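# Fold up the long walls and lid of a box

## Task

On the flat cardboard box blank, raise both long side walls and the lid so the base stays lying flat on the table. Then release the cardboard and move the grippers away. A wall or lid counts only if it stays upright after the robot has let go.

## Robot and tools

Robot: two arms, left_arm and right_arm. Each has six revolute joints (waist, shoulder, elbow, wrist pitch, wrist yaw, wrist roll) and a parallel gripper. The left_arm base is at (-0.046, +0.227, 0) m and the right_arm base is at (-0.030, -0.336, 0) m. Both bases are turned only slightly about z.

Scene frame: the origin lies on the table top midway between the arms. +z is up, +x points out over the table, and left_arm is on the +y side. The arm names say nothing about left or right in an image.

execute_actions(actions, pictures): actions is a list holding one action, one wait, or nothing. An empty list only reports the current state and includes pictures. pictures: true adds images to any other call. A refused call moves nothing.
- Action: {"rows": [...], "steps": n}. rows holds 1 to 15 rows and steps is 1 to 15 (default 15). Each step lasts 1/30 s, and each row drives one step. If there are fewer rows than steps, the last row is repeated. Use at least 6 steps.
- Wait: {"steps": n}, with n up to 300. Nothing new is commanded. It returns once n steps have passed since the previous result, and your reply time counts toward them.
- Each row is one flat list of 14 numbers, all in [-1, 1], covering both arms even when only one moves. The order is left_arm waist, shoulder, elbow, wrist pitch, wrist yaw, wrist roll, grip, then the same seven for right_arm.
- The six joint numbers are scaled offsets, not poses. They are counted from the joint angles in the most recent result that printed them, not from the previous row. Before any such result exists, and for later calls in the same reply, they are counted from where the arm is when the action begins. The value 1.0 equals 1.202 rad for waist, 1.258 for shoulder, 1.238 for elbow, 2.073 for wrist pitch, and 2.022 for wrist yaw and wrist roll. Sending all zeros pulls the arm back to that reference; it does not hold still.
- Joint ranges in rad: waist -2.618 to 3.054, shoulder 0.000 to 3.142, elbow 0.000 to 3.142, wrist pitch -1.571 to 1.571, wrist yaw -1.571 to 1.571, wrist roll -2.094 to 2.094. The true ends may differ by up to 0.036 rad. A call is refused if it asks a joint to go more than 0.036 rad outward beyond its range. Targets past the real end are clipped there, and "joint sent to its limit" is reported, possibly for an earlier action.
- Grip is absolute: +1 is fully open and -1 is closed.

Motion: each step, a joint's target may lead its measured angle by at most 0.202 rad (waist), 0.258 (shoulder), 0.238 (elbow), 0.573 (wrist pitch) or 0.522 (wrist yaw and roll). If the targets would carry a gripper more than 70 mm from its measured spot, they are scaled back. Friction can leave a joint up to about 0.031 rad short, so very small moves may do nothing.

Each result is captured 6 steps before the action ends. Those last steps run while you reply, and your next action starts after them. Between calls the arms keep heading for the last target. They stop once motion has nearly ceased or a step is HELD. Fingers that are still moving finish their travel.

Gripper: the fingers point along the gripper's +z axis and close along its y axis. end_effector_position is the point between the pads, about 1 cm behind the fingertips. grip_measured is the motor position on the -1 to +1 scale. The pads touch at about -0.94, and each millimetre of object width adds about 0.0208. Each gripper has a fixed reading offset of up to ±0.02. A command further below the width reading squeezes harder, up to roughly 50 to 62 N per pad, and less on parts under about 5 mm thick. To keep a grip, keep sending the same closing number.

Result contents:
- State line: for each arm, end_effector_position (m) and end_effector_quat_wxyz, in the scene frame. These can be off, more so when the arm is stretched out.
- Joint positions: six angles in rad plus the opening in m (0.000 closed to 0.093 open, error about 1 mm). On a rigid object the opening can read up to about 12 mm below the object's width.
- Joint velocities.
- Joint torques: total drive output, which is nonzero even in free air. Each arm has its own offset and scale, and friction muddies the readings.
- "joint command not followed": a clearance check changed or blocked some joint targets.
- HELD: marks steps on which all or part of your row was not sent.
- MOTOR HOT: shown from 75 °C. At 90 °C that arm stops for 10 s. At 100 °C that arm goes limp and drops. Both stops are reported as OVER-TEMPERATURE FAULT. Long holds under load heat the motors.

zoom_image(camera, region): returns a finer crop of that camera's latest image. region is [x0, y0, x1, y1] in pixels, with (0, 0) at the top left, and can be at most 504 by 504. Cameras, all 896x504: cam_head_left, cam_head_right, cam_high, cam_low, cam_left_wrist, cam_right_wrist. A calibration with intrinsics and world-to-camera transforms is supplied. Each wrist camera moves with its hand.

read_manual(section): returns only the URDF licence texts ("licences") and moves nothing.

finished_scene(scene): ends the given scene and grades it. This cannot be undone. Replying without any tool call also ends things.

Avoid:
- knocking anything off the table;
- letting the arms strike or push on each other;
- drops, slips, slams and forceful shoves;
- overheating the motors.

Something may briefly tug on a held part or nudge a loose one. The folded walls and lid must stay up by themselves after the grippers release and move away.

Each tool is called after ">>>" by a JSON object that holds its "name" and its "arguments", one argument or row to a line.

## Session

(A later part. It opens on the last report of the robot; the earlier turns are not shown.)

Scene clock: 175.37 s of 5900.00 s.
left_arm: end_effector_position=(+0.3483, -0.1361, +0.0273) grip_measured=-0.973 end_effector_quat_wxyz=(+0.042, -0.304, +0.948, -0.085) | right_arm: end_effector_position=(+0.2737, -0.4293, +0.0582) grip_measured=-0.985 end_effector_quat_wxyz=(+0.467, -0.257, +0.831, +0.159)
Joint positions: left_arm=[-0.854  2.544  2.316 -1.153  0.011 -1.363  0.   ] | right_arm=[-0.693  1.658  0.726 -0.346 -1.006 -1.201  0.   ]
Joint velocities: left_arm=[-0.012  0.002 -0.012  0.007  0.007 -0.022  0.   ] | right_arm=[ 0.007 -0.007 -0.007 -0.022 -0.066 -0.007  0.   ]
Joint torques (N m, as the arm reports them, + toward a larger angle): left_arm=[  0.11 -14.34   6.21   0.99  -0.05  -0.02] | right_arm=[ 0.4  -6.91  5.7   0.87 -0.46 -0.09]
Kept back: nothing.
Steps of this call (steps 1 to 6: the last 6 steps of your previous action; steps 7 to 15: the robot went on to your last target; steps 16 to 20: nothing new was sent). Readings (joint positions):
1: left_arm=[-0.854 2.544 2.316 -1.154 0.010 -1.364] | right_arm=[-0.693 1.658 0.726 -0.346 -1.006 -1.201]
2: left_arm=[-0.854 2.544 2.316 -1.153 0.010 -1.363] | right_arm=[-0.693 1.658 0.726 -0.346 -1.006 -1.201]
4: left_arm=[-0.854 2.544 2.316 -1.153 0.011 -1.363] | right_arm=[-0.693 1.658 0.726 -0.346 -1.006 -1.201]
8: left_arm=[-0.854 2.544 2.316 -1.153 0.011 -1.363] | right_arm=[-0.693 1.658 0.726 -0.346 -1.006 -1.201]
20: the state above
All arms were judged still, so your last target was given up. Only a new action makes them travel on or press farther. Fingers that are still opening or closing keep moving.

>>> {"name": "execute_actions", "arguments": {
  "actions": [
    {"rows": [[0,-0.05,-0.02,-0.016,0,0,-1, 0,0,0,0,0,0,-1],[0,-0.10,-0.04,-0.032,0,0,-1, 0,0,0,0,0,0,-1],[0,-0.145,-0.06,-0.055,0,0,-1, 0,0,0,0,0,0,-1]], "steps": 15}
  ]
}}

>>> {"name": "execute_actions", "arguments": {
  "actions": [
    {"steps": 30}
  ],
  "pictures": true
}}

Scene clock: 177.07 s of 5900.00 s.
left_arm: end_effector_position=(+0.3298, -0.1192, +0.0941) grip_measured=-0.973 end_effector_quat_wxyz=(+0.050, -0.304, +0.946, -0.097) | right_arm: end_effector_position=(+0.2737, -0.4293, +0.0582) grip_measured=-0.985 end_effector_quat_wxyz=(+0.467, -0.257, +0.831, +0.159)
Joint positions: left_arm=[-0.854  2.365  2.252 -1.24   0.011 -1.363  0.   ] | right_arm=[-0.693  1.658  0.726 -0.346 -1.006 -1.201  0.   ]
Joint velocities: left_arm=[-0.002 -0.344  0.012 -0.051  0.051 -0.007  0.   ] | right_arm=[ 0.012 -0.002  0.007 -0.022  0.037  0.007  0.   ]
Joint torques (N m, as the arm reports them, + toward a larger angle): left_arm=[  0.11 -12.01   5.37   0.68  -0.02  -0.02] | right_arm=[ 0.43 -6.89  5.69  0.87 -0.46 -0.08]
Steps of this call (steps 1 to 42: nothing new was sent; steps 43 to 51: the first 9 steps of this action). Readings (joint positions):
43: left_arm=[-0.854 2.540 2.314 -1.154 0.011 -1.363] | right_arm=[-0.693 1.658 0.726 -0.346 -1.006 -1.201]
44: left_arm=[-0.854 2.527 2.301 -1.156 0.011 -1.363] | right_arm=[-0.693 1.658 0.726 -0.346 -1.006 -1.201]
46: left_arm=[-0.854 2.473 2.260 -1.190 0.011 -1.363] | right_arm=[-0.693 1.658 0.726 -0.346 -1.006 -1.201]
50: left_arm=[-0.854 2.378 2.252 -1.237 0.011 -1.363] | right_arm=[-0.693 1.658 0.726 -0.346 -1.006 -1.201]
51: the state above

Scene clock: 178.07 s of 5900.00 s.
left_arm: end_effector_position=(+0.3264, -0.1160, +0.0972) grip_measured=-0.973 end_effector_quat_wxyz=(+0.047, -0.304, +0.947, -0.092) | right_arm: end_effector_position=(+0.2737, -0.4293, +0.0582) grip_measured=-0.985 end_effector_quat_wxyz=(+0.467, -0.257, +0.831, +0.159)
Joint positions: left_arm=[-0.854  2.356  2.252 -1.26   0.011 -1.363  0.   ] | right_arm=[-0.693  1.658  0.726 -0.346 -1.006 -1.201  0.   ]
Joint velocities: left_arm=[-0.012  0.002  0.017  0.007 -0.051 -0.051  0.   ] | right_arm=[-0.002  0.007  0.002 -0.007  0.007 -0.095  0.   ]
Joint torques (N m, as the arm reports them, + toward a larger angle): left_arm=[  0.19 -12.83   5.4    0.74  -0.02  -0.04] | right_arm=[ 0.41 -6.9   5.68  0.86 -0.46 -0.09]
Kept back: nothing.
Steps of this call (steps 1 to 6: the last 6 steps of your previous action; steps 7 to 30: the robot went on to your last target). Readings (joint positions):
1: left_arm=[-0.854 2.357 2.252 -1.241 0.011 -1.363] | right_arm=[-0.693 1.658 0.726 -0.346 -1.006 -1.201]
2: left_arm=[-0.854 2.354 2.252 -1.243 0.011 -1.363] | right_arm=[-0.693 1.658 0.726 -0.346 -1.006 -1.201]
4: left_arm=[-0.854 2.356 2.252 -1.248 0.011 -1.363] | right_arm=[-0.693 1.658 0.726 -0.346 -1.006 -1.201]
8: left_arm=[-0.854 2.356 2.252 -1.257 0.011 -1.363] | right_arm=[-0.693 1.658 0.726 -0.346 -1.006 -1.201]
30: the state above
All arms were judged still, so your last target was given up. Only a new action makes them travel on or press farther. Fingers that are still opening or closing keep moving.
camera_calibration (this result's frames):
cam_left_wrist: T_world_to_cam=[[0.564519, -0.801583, 0.196934, -0.294812], [-0.794503, -0.462996, 0.392938, 0.203974], [-0.223793, -0.378286, -0.89823, 0.197222], [0, 0, 0, 1]] pos_world=[0.372622, -0.0672707, 0.15506]
cam_right_wrist: T_world_to_cam=[[0.573391, -0.818504, -0.0356992, -0.5081], [-0.685978, -0.455815, -0.567157, 0.0631018], [0.447948, 0.349691, -0.822836, 0.160616], [0, 0, 0, 1]] pos_world=[0.262679, -0.443285, 0.14981]

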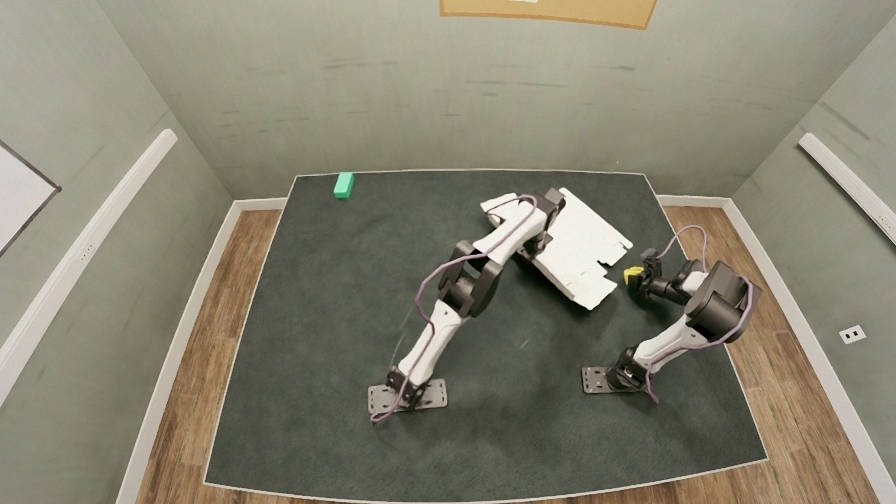

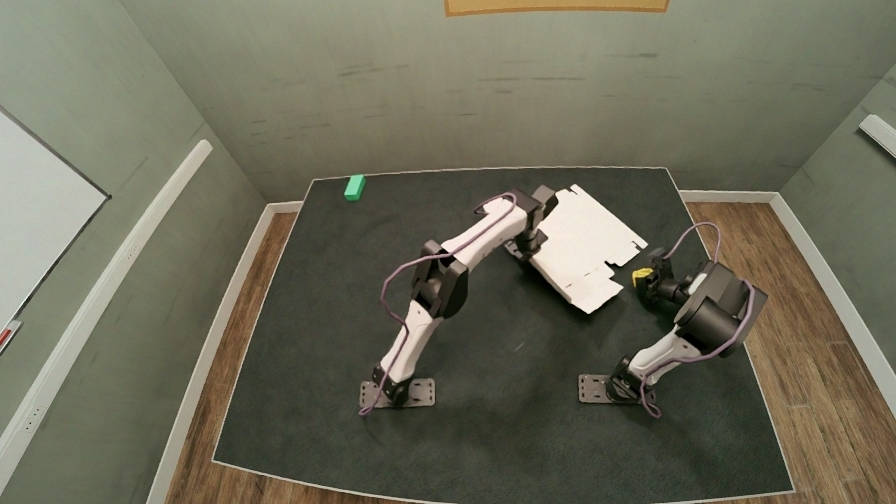

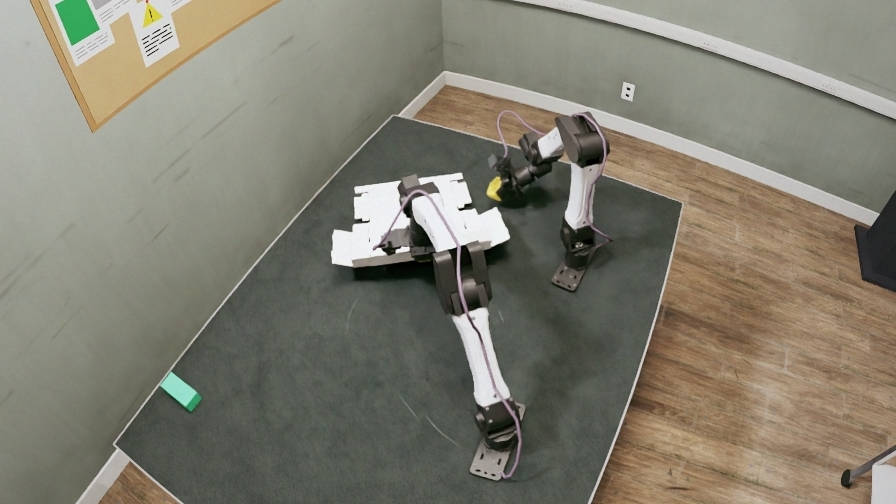

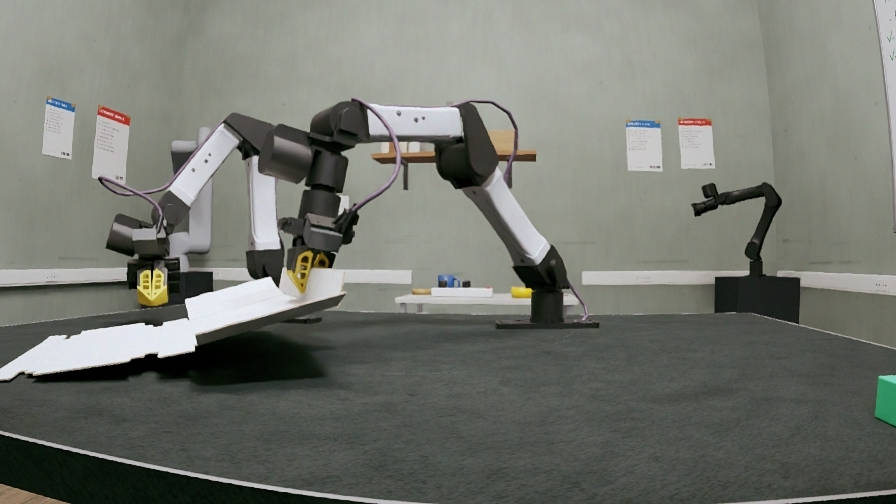

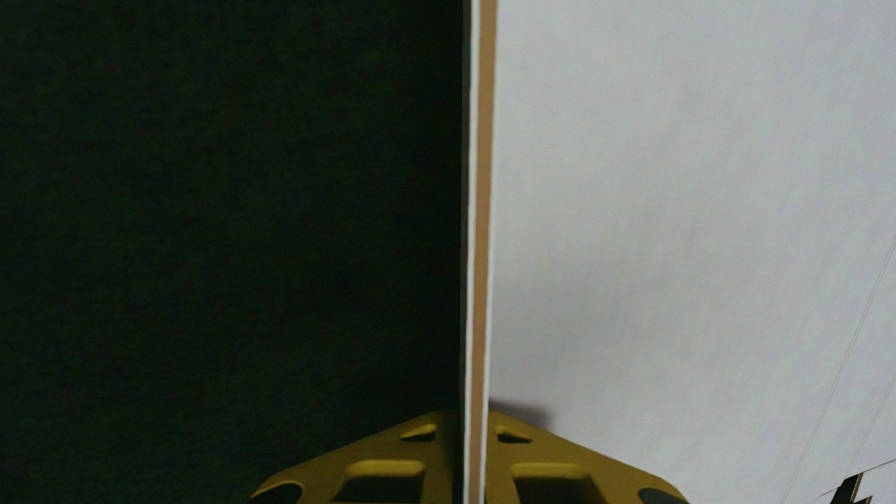

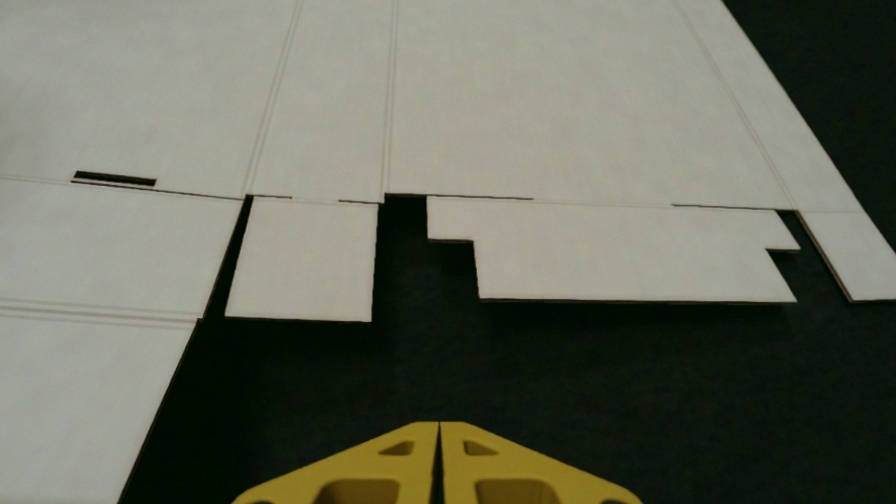

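>>> {"name": "execute_actions", "arguments": {
  "actions": [
    {"rows": [[0,0,0,0,0,0,-1, 0.075,0.02,-0.2,0.185,0.02,0.06,-1]], "steps": 15}
  ]
}}

>>> {"name": "execute_actions", "arguments": {
  "actions": [
    {"steps": 20}
  ],
  "pictures": true
}}

Scene clock: 180.40 s of 5900.00 s.
left_arm: end_effector_position=(+0.3234, -0.1089, +0.0958) grip_measured=-0.973 end_effector_quat_wxyz=(+0.045, -0.299, +0.950, -0.077) | right_arm: end_effector_position=(+0.2557, -0.3879, +0.0132) grip_measured=-0.985 end_effector_quat_wxyz=(+0.457, -0.264, +0.833, +0.167)
Joint positions: left_arm=[-0.851  2.356  2.252 -1.289  0.    -1.347  0.   ] | right_arm=[-0.612  1.681  0.493 -0.026 -0.975 -1.104  0.   ]
Joint velocities: left_arm=[-0.007 -0.002 -0.007  0.066  0.051 -0.125  0.   ] | right_arm=[ 0.017  0.002  0.002  0.432 -0.081  0.095  0.   ]
Joint torques (N m, as the arm reports them, + toward a larger angle): left_arm=[  0.01 -13.15   6.14   1.1    0.08  -0.09] | right_arm=[ 0.96 -5.88  3.55  1.05 -0.38  0.02]
Steps of this call (steps 1 to 61: nothing new was sent; steps 62 to 70: the first 9 steps of this action). Readings (joint positions):
62: left_arm=[-0.854 2.356 2.252 -1.260 0.011 -1.363] | right_arm=[-0.683 1.657 0.688 -0.266 -1.003 -1.182]
63: left_arm=[-0.854 2.356 2.252 -1.260 0.011 -1.363] | right_arm=[-0.660 1.656 0.632 -0.182 -0.998 -1.163]
65: left_arm=[-0.854 2.356 2.252 -1.265 0.002 -1.358] | right_arm=[-0.619 1.669 0.533 -0.112 -0.985 -1.137]
69: left_arm=[-0.851 2.356 2.252 -1.289 0.000 -1.345] | right_arm=[-0.612 1.681 0.493 -0.040 -0.975 -1.108]
70: the state above

Scene clock: 181.07 s of 5900.00 s.
left_arm: end_effector_position=(+0.3234, -0.1091, +0.0958) grip_measured=-0.973 end_effector_quat_wxyz=(+0.044, -0.303, +0.949, -0.077) | right_arm: end_effector_position=(+0.2615, -0.3924, +0.0162) grip_measured=-0.985 end_effector_quat_wxyz=(+0.468, -0.268, +0.828, +0.153)
Joint positions: left_arm=[-0.851  2.356  2.252 -1.289  0.001 -1.356  0.   ] | right_arm=[-0.611  1.681  0.493  0.022 -0.975 -1.089  0.   ]
Joint velocities: left_arm=[-0.007 -0.007  0.012  0.051 -0.051  0.022  0.   ] | right_arm=[ 0.002 -0.007 -0.022 -0.022 -0.066 -0.022  0.   ]
Joint torques (N m, as the arm reports them, + toward a larger angle): left_arm=[ -0.19 -13.21   6.09   1.08   0.07  -0.1 ] | right_arm=[ 1.06 -5.97  3.64  1.22 -0.34  0.03]
Kept back: nothing.
Steps of this call (steps 1 to 6: the last 6 steps of your previous action; steps 7 to 20: the robot went on to your last target). Readings (joint positions):
1: left_arm=[-0.851 2.356 2.252 -1.289 0.000 -1.350] | right_arm=[-0.611 1.681 0.493 -0.015 -0.975 -1.101]
2: left_arm=[-0.851 2.356 2.252 -1.289 0.001 -1.351] | right_arm=[-0.611 1.681 0.493 -0.007 -0.975 -1.099]
4: left_arm=[-0.851 2.356 2.252 -1.289 0.001 -1.353] | right_arm=[-0.611 1.681 0.493 0.005 -0.975 -1.095]
8: left_arm=[-0.851 2.356 2.252 -1.289 0.001 -1.355] | right_arm=[-0.611 1.681 0.493 0.016 -0.975 -1.092]
20: the state above
camera_calibration (this result's frames):
cam_left_wrist: T_world_to_cam=[[0.565602, -0.80762, 0.166866, -0.285409], [-0.789807, -0.472264, 0.391371, 0.202988], [-0.237274, -0.353152, -0.904978, 0.205723], [0, 0, 0, 1]] pos_world=[0.370562, -0.0619865, 0.154356]
cam_right_wrist: T_world_to_cam=[[0.585267, -0.810702, -0.0149846, -0.472806], [-0.674103, -0.476217, -0.564625, 0.0365716], [0.450607, 0.340558, -0.825211, 0.114327], [0, 0, 0, 1]] pos_world=[0.249854, -0.404823, 0.107908]

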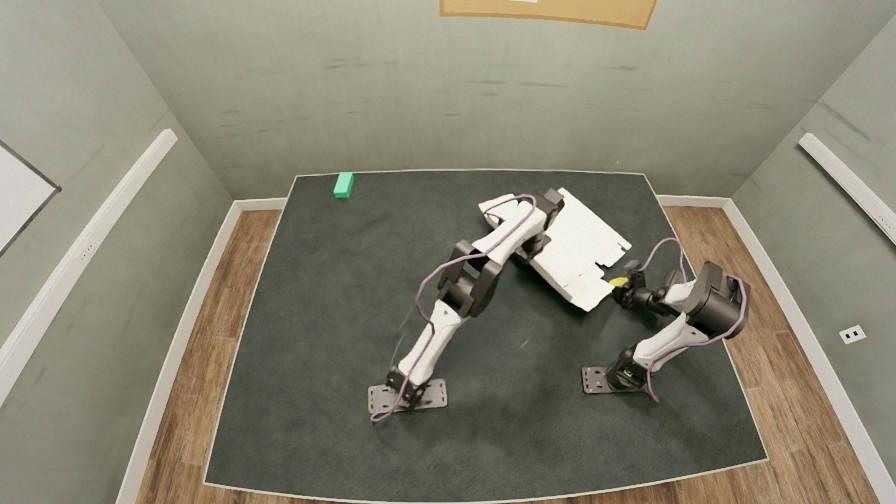

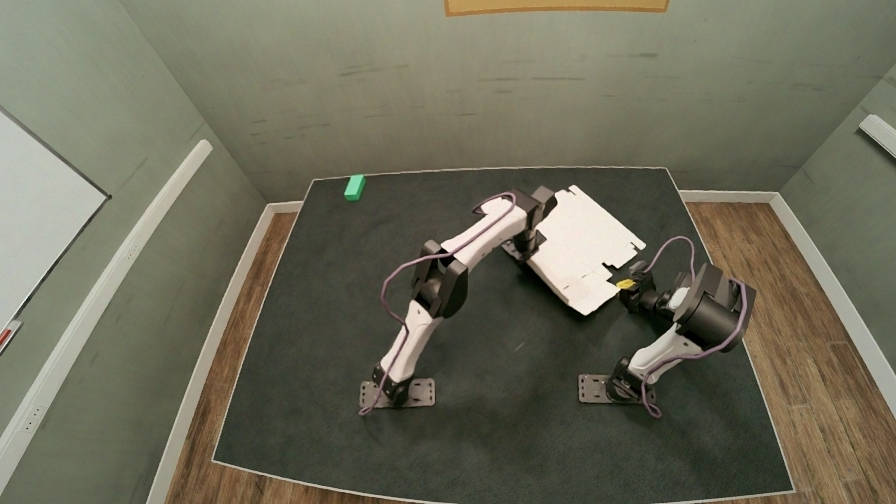

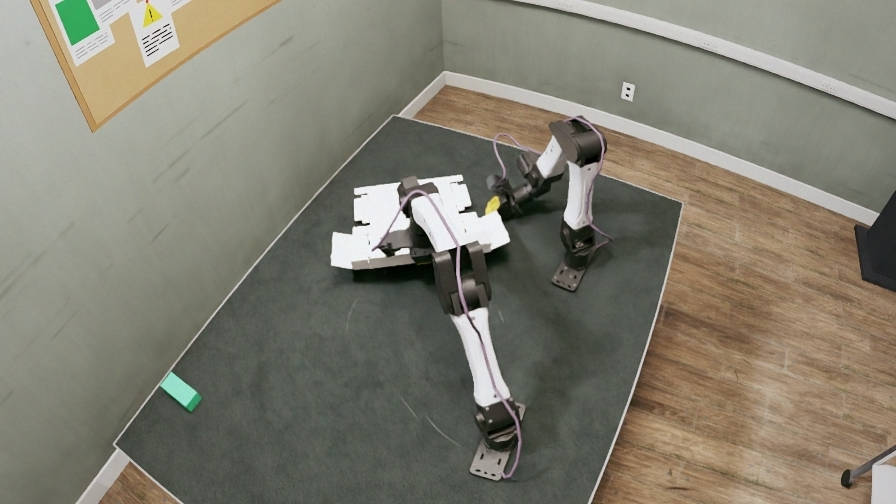

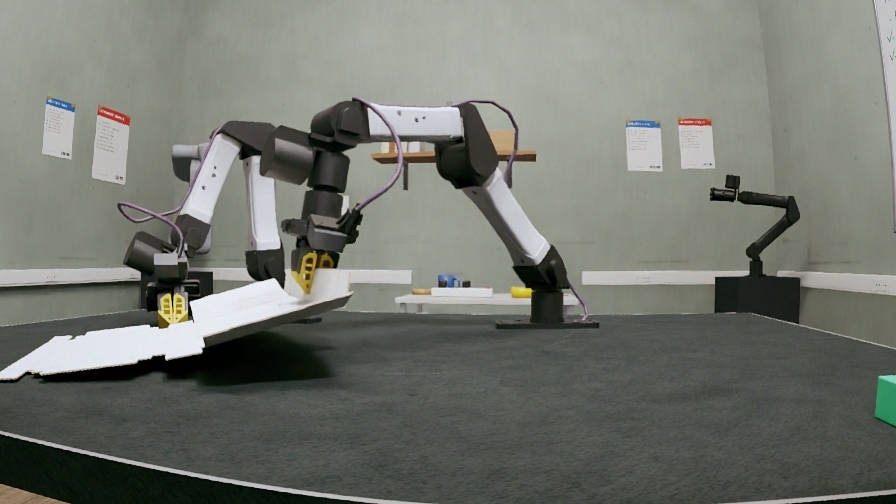

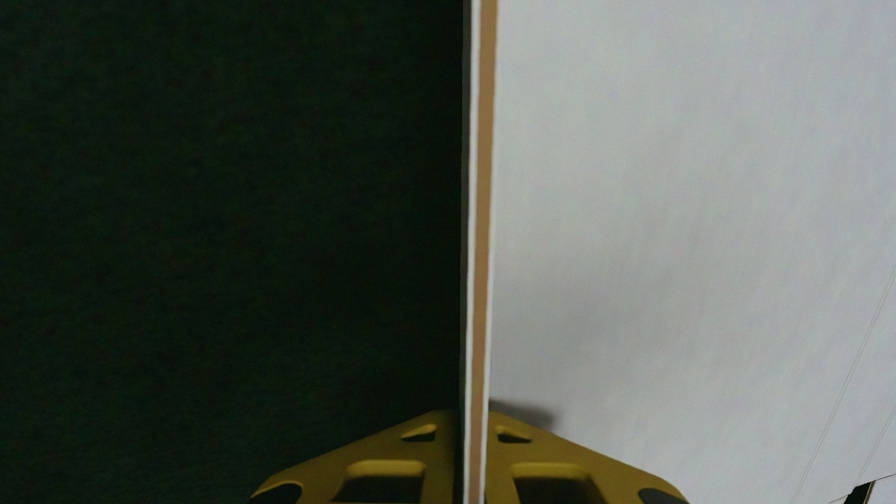

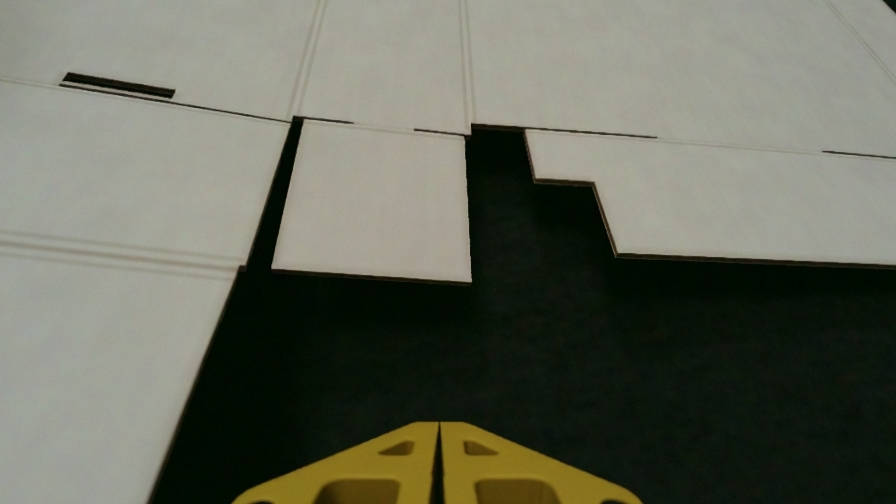

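>>> {"name": "execute_actions", "arguments": {
  "actions": [
    {"rows": [[0,0,0,0,0,0,-1, 0.045,0.005,-0.005,0.04,0.013,0.04,-1],[0,0,0,0,0,0,-1, 0.045,0.005,-0.005,0.04,0.013,0.04,-1],[0,0,0,0,0,0,-1, 0.09,0.01,-0.01,0.078,0.026,0.08,-1],[0,0,0,0,0,0,-1, 0.09,0.01,-0.01,0.078,0.026,0.08,-1],[0,0,0,0,0,0,-1, 0.137,0.015,-0.0155,0.116,0.039,0.121,-1],[0,0,0,0,0,0,-1, 0.137,0.015,-0.0155,0.116,0.039,0.121,-1],[0,0,0,0,0,0,-1, 0.18,0.03,-0.007,0.142,0.054,0.15,-1],[0,0,0,0,0,0,-1, 0.18,0.03,-0.007,0.142,0.054,0.15,-1],[0,0,0,0,0,0,-1, 0.22,0.045,0,0.168,0.07,0.18,-1],[0,0,0,0,0,0,-1, 0.22,0.045,0,0.168,0.07,0.18,-1],[0,0,0,0,0,0,-1, 0.27,0.061,0.01,0.2,0.092,0.215,-1]], "steps": 15}
  ]
}}

>>> {"name": "execute_actions", "arguments": {
  "actions": [
    {"steps": 25}
  ],
  "pictures": true
}}

Scene clock: 182.17 s of 5900.00 s.
left_arm: end_effector_position=(+0.3272, -0.0988, +0.0952) grip_measured=-0.973 end_effector_quat_wxyz=(+0.055, -0.309, +0.947, -0.061) | right_arm: end_effector_position=(+0.2947, -0.3605, +0.0178) grip_measured=-0.985 end_effector_quat_wxyz=(+0.463, -0.289, +0.824, +0.151)
Joint positions: left_arm=[-0.842  2.356  2.252 -1.306 -0.034 -1.358  0.   ] | right_arm=[-0.418  1.701  0.493  0.233 -0.884 -0.873  0.   ]
Joint velocities: left_arm=[ 0.129 -0.022  0.002 -0.081 -0.198  0.037  0.   ] | right_arm=[ 0.716  0.291 -0.007  0.842  0.637  1.004  0.   ]
Joint torques (N m, as the arm reports them, + toward a larger angle): left_arm=[ -1.31 -13.04   6.17   1.06   0.62  -0.02] | right_arm=[ 2.64 -4.84  4.95  1.51 -0.71  0.04]
Steps of this call (steps 1 to 15: the robot went on to your last target; steps 16 to 24: nothing new was sent; steps 25 to 33: the first 9 steps of this action). Readings (joint positions):
25: left_arm=[-0.851 2.356 2.252 -1.289 0.001 -1.356] | right_arm=[-0.604 1.681 0.493 0.031 -0.971 -1.077]
26: left_arm=[-0.851 2.356 2.252 -1.289 0.001 -1.356] | right_arm=[-0.590 1.681 0.493 0.043 -0.967 -1.065]
28: left_arm=[-0.851 2.356 2.252 -1.289 0.001 -1.356] | right_arm=[-0.543 1.681 0.493 0.085 -0.954 -1.021]
32: left_arm=[-0.847 2.356 2.252 -1.303 -0.028 -1.358] | right_arm=[-0.441 1.693 0.493 0.204 -0.900 -0.905]
33: the state above

Scene clock: 183.00 s of 5900.00 s.
left_arm: end_effector_position=(+0.3289, -0.0916, +0.0948) grip_measured=-0.973 end_effector_quat_wxyz=(+0.058, -0.319, +0.945, -0.051) | right_arm: end_effector_position=(+0.3196, -0.3425, +0.0169) grip_measured=-0.985 end_effector_quat_wxyz=(+0.466, -0.265, +0.831, +0.148)
Joint positions: left_arm=[-0.834  2.356  2.252 -1.32  -0.049 -1.369  0.   ] | right_arm=[-0.299  1.745  0.493  0.418 -0.79  -0.667  0.   ]
Joint velocities: left_arm=[-0.002 -0.012 -0.012 -0.066 -0.007 -0.081  0.   ] | right_arm=[-0.007 -0.017  0.002 -0.007 -0.022  0.051  0.   ]
Joint torques (N m, as the arm reports them, + toward a larger angle): left_arm=[ -1.41 -13.11   6.09   1.02   0.5    0.1 ] | right_arm=[ 1.43 -5.91  5.92  1.82 -0.28  0.05]
Kept back: nothing.
Steps of this call (steps 1 to 6: the last 6 steps of your previous action; steps 7 to 25: the robot went on to your last target). Readings (joint positions):
1: left_arm=[-0.838 2.356 2.252 -1.310 -0.045 -1.358] | right_arm=[-0.395 1.711 0.493 0.261 -0.867 -0.845]
2: left_arm=[-0.834 2.356 2.252 -1.314 -0.049 -1.358] | right_arm=[-0.370 1.722 0.493 0.291 -0.847 -0.812]
4: left_arm=[-0.828 2.356 2.252 -1.325 -0.064 -1.357] | right_arm=[-0.325 1.741 0.493 0.341 -0.811 -0.759]
8: left_arm=[-0.829 2.356 2.252 -1.326 -0.061 -1.363] | right_arm=[-0.302 1.745 0.493 0.386 -0.790 -0.703]
25: the state above
camera_calibration (this result's frames):
cam_left_wrist: T_world_to_cam=[[0.593896, -0.794405, 0.127313, -0.278632], [-0.774721, -0.521994, 0.356833, 0.209791], [-0.217013, -0.310554, -0.925452, 0.211475], [0, 0, 0, 1]] pos_world=[0.373901, -0.0461623, 0.156323]
cam_right_wrist: T_world_to_cam=[[0.575792, -0.817539, -0.00964343, -0.465742], [-0.681048, -0.473068, -0.55891, 0.103043], [0.452369, 0.328384, -0.829172, 0.0671202], [0, 0, 0, 1]] pos_world=[0.307985, -0.354057, 0.108755]

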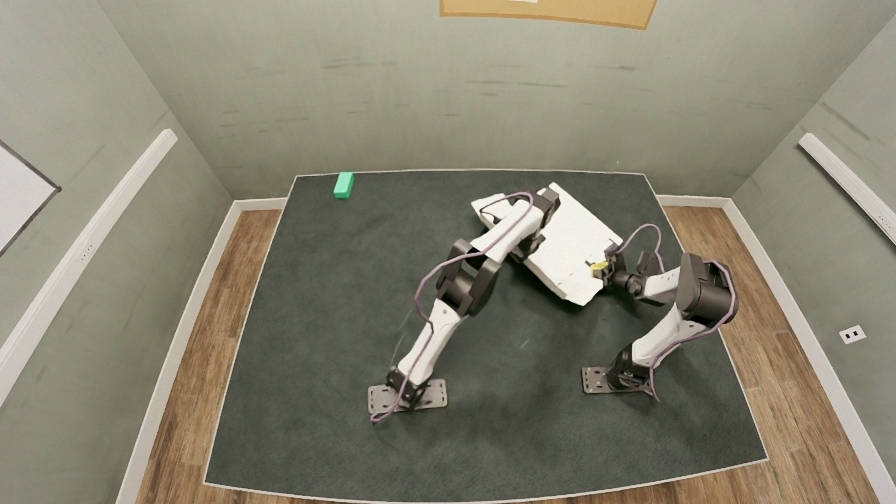

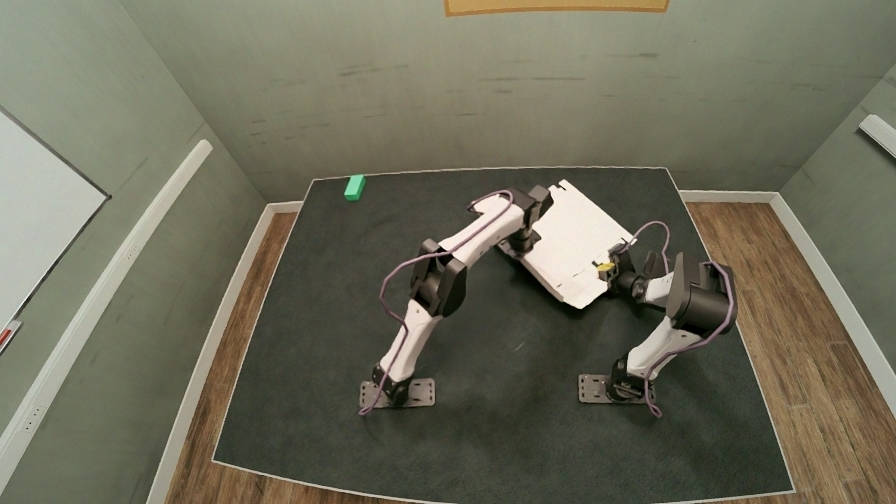

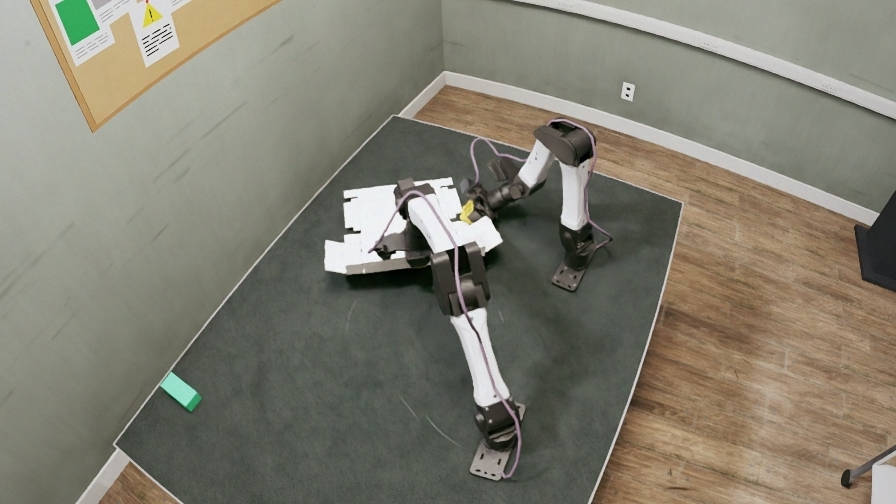

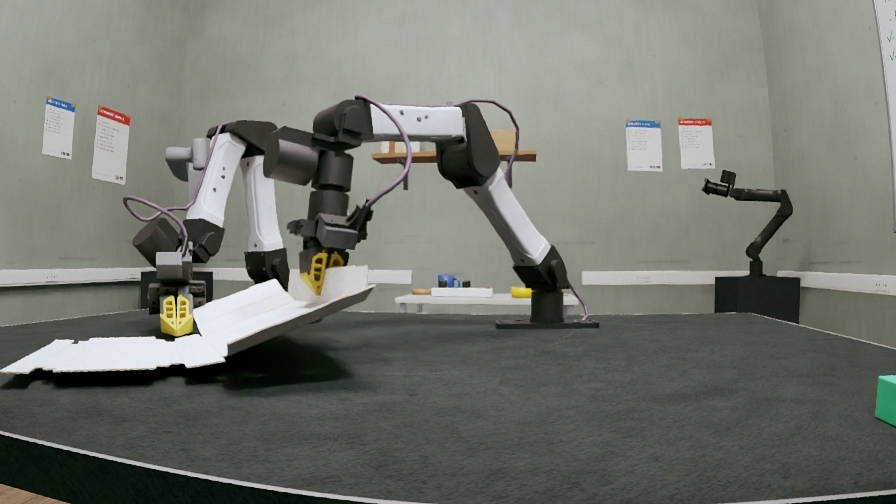

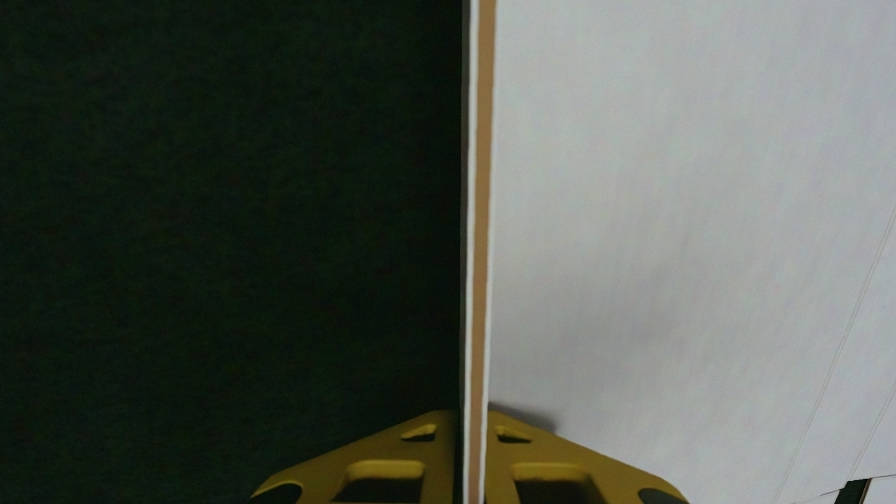

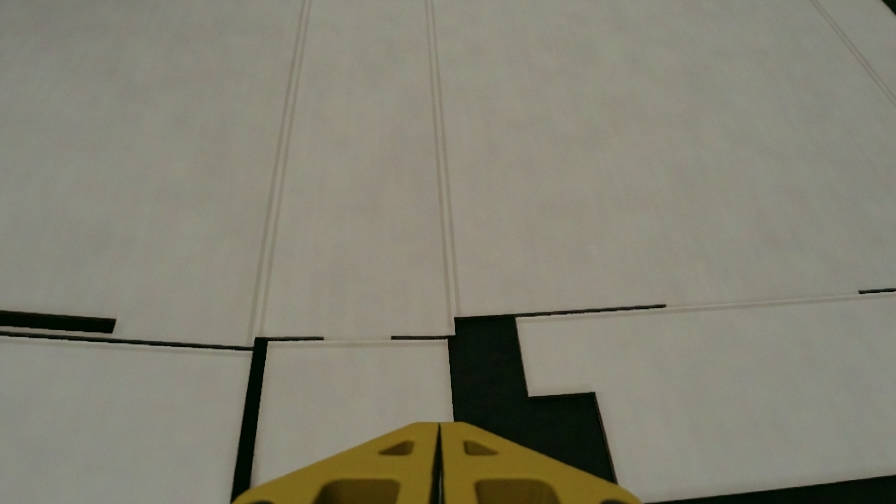

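>>> {"name": "execute_actions", "arguments": {
  "actions": [
    {"rows": [[0,0,0,0,0,0,-1, -0.05,-0.04,0.04,-0.06,-0.02,-0.04,-1],[0,0,0,0,0,0,-1, -0.1,-0.05,0.05,-0.1,-0.04,-0.08,-1],[0,0,0,0,0,0,-1, -0.15,-0.06,0.05,-0.14,-0.06,-0.12,-1],[0,-0.03,0.01,-0.02,0,0,-1, -0.2,-0.06,0.05,-0.18,-0.075,-0.16,-1],[0,-0.06,0.015,-0.04,0,0,-1, -0.265,-0.06,0.05,-0.215,-0.092,-0.2,-1],[0,-0.09,0.03,-0.07,0,0,-1, -0.265,-0.06,0.05,-0.215,-0.092,-0.2,-1]], "steps": 15}
  ]
}}

>>> {"name": "execute_actions", "arguments": {
  "actions": [
    {"steps": 25}
  ],
  "pictures": true
}}

Scene clock: 188.40 s of 5900.00 s.
left_arm: end_effector_position=(+0.3141, -0.0779, +0.1199) grip_measured=-0.973 end_effector_quat_wxyz=(+0.052, -0.319, +0.945, -0.040) | right_arm: end_effector_position=(+0.2789, -0.4192, +0.0227) grip_measured=-0.985 end_effector_quat_wxyz=(+0.469, -0.229, +0.844, +0.122)
Joint positions: left_arm=[-0.834  2.297  2.254 -1.406 -0.05  -1.369  0.   ] | right_arm=[-0.626  1.686  0.536  0.087 -0.918 -0.97   0.   ]
Joint velocities: left_arm=[ 0.007 -0.491  0.11  -0.505 -0.022 -0.066  0.   ] | right_arm=[-0.027 -0.012  0.007 -0.799 -0.242 -0.652  0.   ]
Joint torques (N m, as the arm reports them, + toward a larger angle): left_arm=[  0.16 -14.24   8.15   0.75  -0.05  -0.02] | right_arm=[ 1.25 -7.99  6.53  1.28 -0.62 -0.19]
Steps of this call (steps 1 to 15: the robot went on to your last target; steps 16 to 90: nothing new was sent; then 2.10 s passed at rest; steps 91 to 99: the first 9 steps of this action). Readings (joint positions):
91: left_arm=[-0.834 2.356 2.252 -1.320 -0.050 -1.369] | right_arm=[-0.307 1.741 0.497 0.399 -0.796 -0.678]
92: left_arm=[-0.834 2.356 2.252 -1.320 -0.050 -1.369] | right_arm=[-0.330 1.732 0.504 0.361 -0.811 -0.704]
94: left_arm=[-0.834 2.356 2.252 -1.322 -0.050 -1.369] | right_arm=[-0.426 1.706 0.521 0.270 -0.852 -0.786]
98: left_arm=[-0.834 2.314 2.252 -1.391 -0.050 -1.369] | right_arm=[-0.619 1.686 0.536 0.114 -0.910 -0.947]
99: the state above

Scene clock: 189.23 s of 5900.00 s.
left_arm: end_effector_position=(+0.3070, -0.0717, +0.1456) grip_measured=-0.973 end_effector_quat_wxyz=(+0.057, -0.319, +0.945, -0.048) | right_arm: end_effector_position=(+0.2672, -0.4029, +0.0203) grip_measured=-0.985 end_effector_quat_wxyz=(+0.463, -0.250, +0.836, +0.155)
Joint positions: left_arm=[-0.834  2.248  2.273 -1.457 -0.05  -1.369  0.   ] | right_arm=[-0.624  1.686  0.536 -0.02  -0.965 -1.062  0.   ]
Joint velocities: left_arm=[ 0.002  0.012 -0.017 -0.081  0.022 -0.007  0.   ] | right_arm=[-0.022  0.002  0.007 -0.007  0.022  0.007  0.   ]
Joint torques (N m, as the arm reports them, + toward a larger angle): left_arm=[  0.13 -12.6    7.12   0.58  -0.08  -0.05] | right_arm=[ 0.89 -7.81  6.45  0.98 -0.54 -0.2 ]
Kept back: nothing.
Steps of this call (steps 1 to 6: the last 6 steps of your previous action; steps 7 to 25: the robot went on to your last target). Readings (joint positions):
1: left_arm=[-0.834 2.282 2.258 -1.419 -0.050 -1.369] | right_arm=[-0.625 1.686 0.536 0.063 -0.927 -0.989]
2: left_arm=[-0.834 2.269 2.264 -1.428 -0.050 -1.369] | right_arm=[-0.624 1.686 0.536 0.045 -0.935 -1.004]
4: left_arm=[-0.834 2.252 2.271 -1.438 -0.050 -1.369] | right_arm=[-0.624 1.686 0.536 0.020 -0.946 -1.025]
8: left_arm=[-0.834 2.248 2.273 -1.448 -0.050 -1.369] | right_arm=[-0.624 1.686 0.536 -0.005 -0.957 -1.047]
25: the state above
camera_calibration (this result's frames):
cam_left_wrist: T_world_to_cam=[[0.594957, -0.79481, 0.119595, -0.255496], [-0.772717, -0.524661, 0.357267, 0.184168], [-0.221212, -0.304972, -0.926314, 0.261696], [0, 0, 0, 1]] pos_world=[0.352209, -0.0266351, 0.207172]
cam_right_wrist: T_world_to_cam=[[0.558886, -0.828352, -0.0384765, -0.484147], [-0.700871, -0.447058, -0.555805, 0.0564399], [0.443201, 0.337598, -0.830422, 0.119681], [0, 0, 0, 1]] pos_world=[0.257097, -0.416216, 0.112127]

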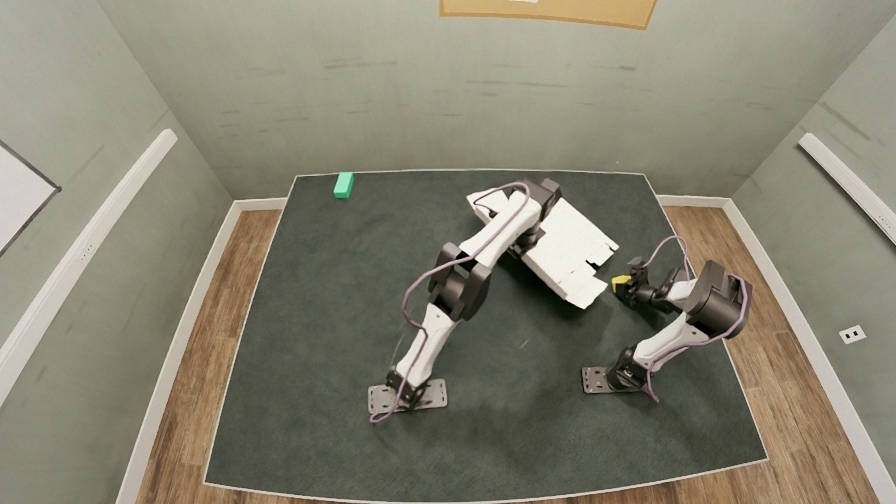

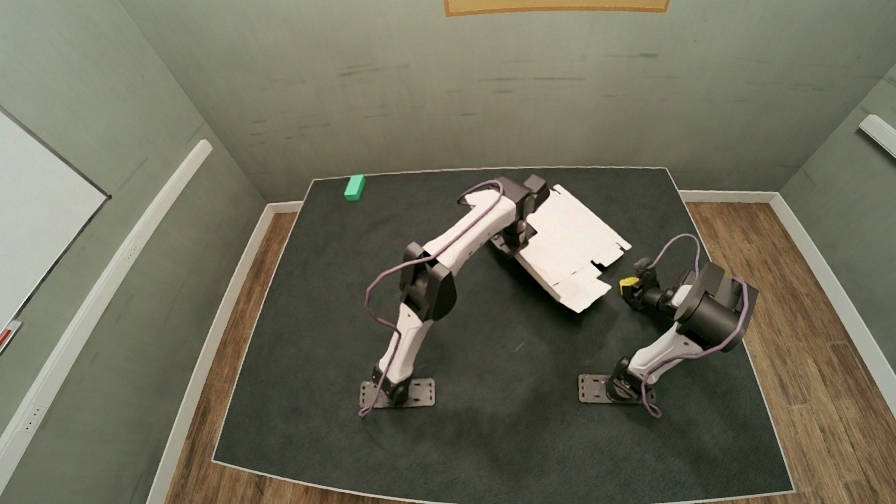

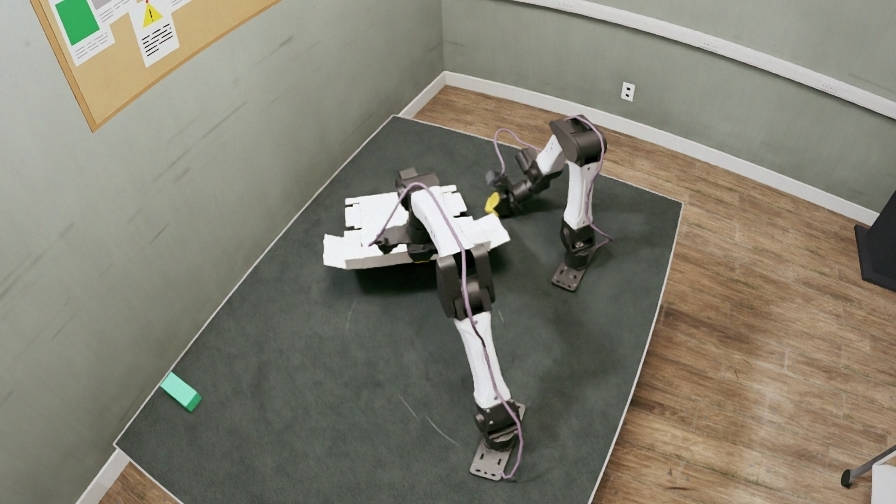

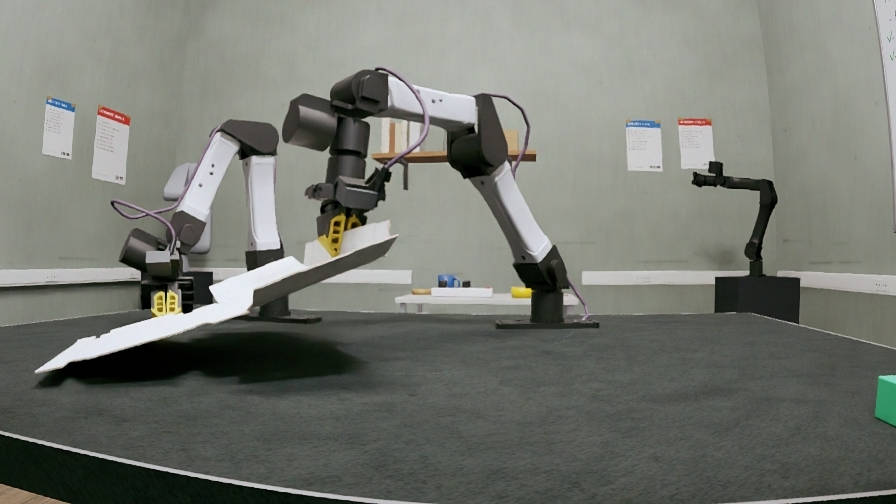

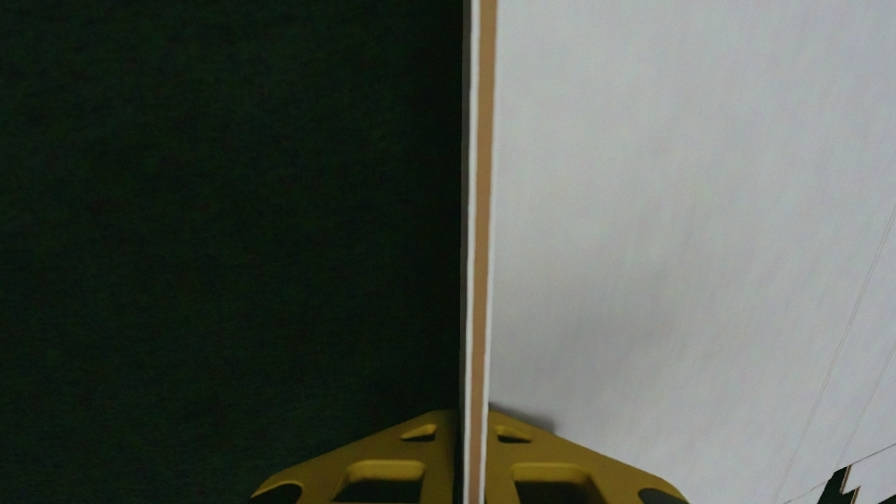

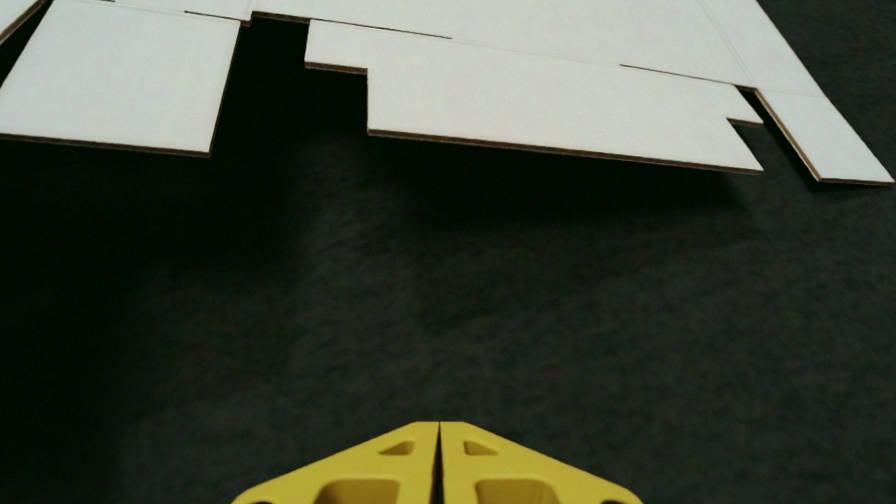

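>>> {"name": "execute_actions", "arguments": {
  "actions": [
    {"rows": [[0,0,0,0,0,0,-1, 0.017,-0.21,-0.285,0.22,-0.125,1.0,-1]], "steps": 15}
  ]
}}

>>> {"name": "execute_actions", "arguments": {
  "actions": [
    {"steps": 30}
  ]
}}

Scene clock: 201.80 s of 5900.00 s.
left_arm: end_effector_position=(+0.3070, -0.0717, +0.1456) grip_measured=-0.973 end_effector_quat_wxyz=(+0.057, -0.319, +0.945, -0.048) | right_arm: end_effector_position=(+0.2291, -0.3448, +0.0560) grip_measured=-0.985 end_effector_quat_wxyz=(+0.472, +0.010, +0.805, +0.358)
Joint positions: left_arm=[-0.834  2.248  2.273 -1.457 -0.05  -1.369  0.   ] | right_arm=[-0.609  1.428  0.194  0.349 -1.177 -0.185  0.   ]
Joint velocities: left_arm=[-0.017  0.002 -0.002  0.022 -0.037  0.022  0.   ] | right_arm=[-0.007 -0.007 -0.007  0.462 -0.242  2.733  0.   ]
Joint torques (N m, as the arm reports them, + toward a larger angle): left_arm=[  0.12 -12.17   5.97   0.67  -0.07  -0.02] | right_arm=[ 0.76 -4.2   4.05  1.57 -0.5  -0.07]
From where the robot then was, a joint's target lay farther than a number of 1.0 reaches, so one or more steps of this call were cut to that.
Steps of this call (steps 1 to 15: the robot went on to your last target; steps 16 to 90: nothing new was sent; then 9.27 s passed at rest; steps 91 to 99: the first 9 steps of this action). Readings (joint positions):
91: left_arm=[-0.834 2.248 2.273 -1.457 -0.050 -1.369] | right_arm=[-0.623 1.653 0.492 0.063 -0.991 -0.978]
92: left_arm=[-0.834 2.248 2.273 -1.457 -0.050 -1.369] | right_arm=[-0.622 1.576 0.417 0.146 -1.031 -0.878]
94: left_arm=[-0.834 2.248 2.273 -1.457 -0.050 -1.369] | right_arm=[-0.614 1.449 0.279 0.258 -1.104 -0.680]
98: left_arm=[-0.834 2.248 2.273 -1.457 -0.050 -1.369] | right_arm=[-0.609 1.428 0.194 0.334 -1.169 -0.284]
99: the state above

Scene clock: 202.80 s of 5900.00 s.
left_arm: end_effector_position=(+0.3070, -0.0717, +0.1456) grip_measured=-0.973 end_effector_quat_wxyz=(+0.057, -0.319, +0.945, -0.048) | right_arm: end_effector_position=(+0.2336, -0.3461, +0.0659) grip_measured=-0.985 end_effector_quat_wxyz=(+0.231, +0.411, +0.679, +0.563)
Joint positions: left_arm=[-0.834  2.248  2.273 -1.457 -0.05  -1.369  0.   ] | right_arm=[-0.609  1.428  0.194  0.42  -1.206  0.946  0.   ]
Joint velocities: left_arm=[ 0.012  0.012 -0.012 -0.081  0.022 -0.022  0.   ] | right_arm=[ 0.002 -0.007  0.002  0.037  0.022  0.007  0.   ]
Joint torques (N m, as the arm reports them, + toward a larger angle): left_arm=[  0.13 -12.09   5.99   0.67  -0.07  -0.02] | right_arm=[ 0.8  -4.26  4.08  1.67 -0.46 -0.02]
Kept back: nothing.
Steps of this call (steps 1 to 6: the last 6 steps of your previous action; steps 7 to 30: the robot went on to your last target). Readings (joint positions):
1: left_arm=[-0.834 2.248 2.273 -1.457 -0.050 -1.369] | right_arm=[-0.609 1.428 0.194 0.365 -1.183 -0.086]
2: left_arm=[-0.834 2.248 2.273 -1.457 -0.050 -1.369] | right_arm=[-0.609 1.428 0.194 0.378 -1.187 0.013]
4: left_arm=[-0.834 2.248 2.273 -1.457 -0.050 -1.369] | right_arm=[-0.609 1.428 0.194 0.394 -1.194 0.211]
8: left_arm=[-0.834 2.248 2.273 -1.457 -0.050 -1.369] | right_arm=[-0.609 1.428 0.194 0.411 -1.201 0.596]
30: the state above


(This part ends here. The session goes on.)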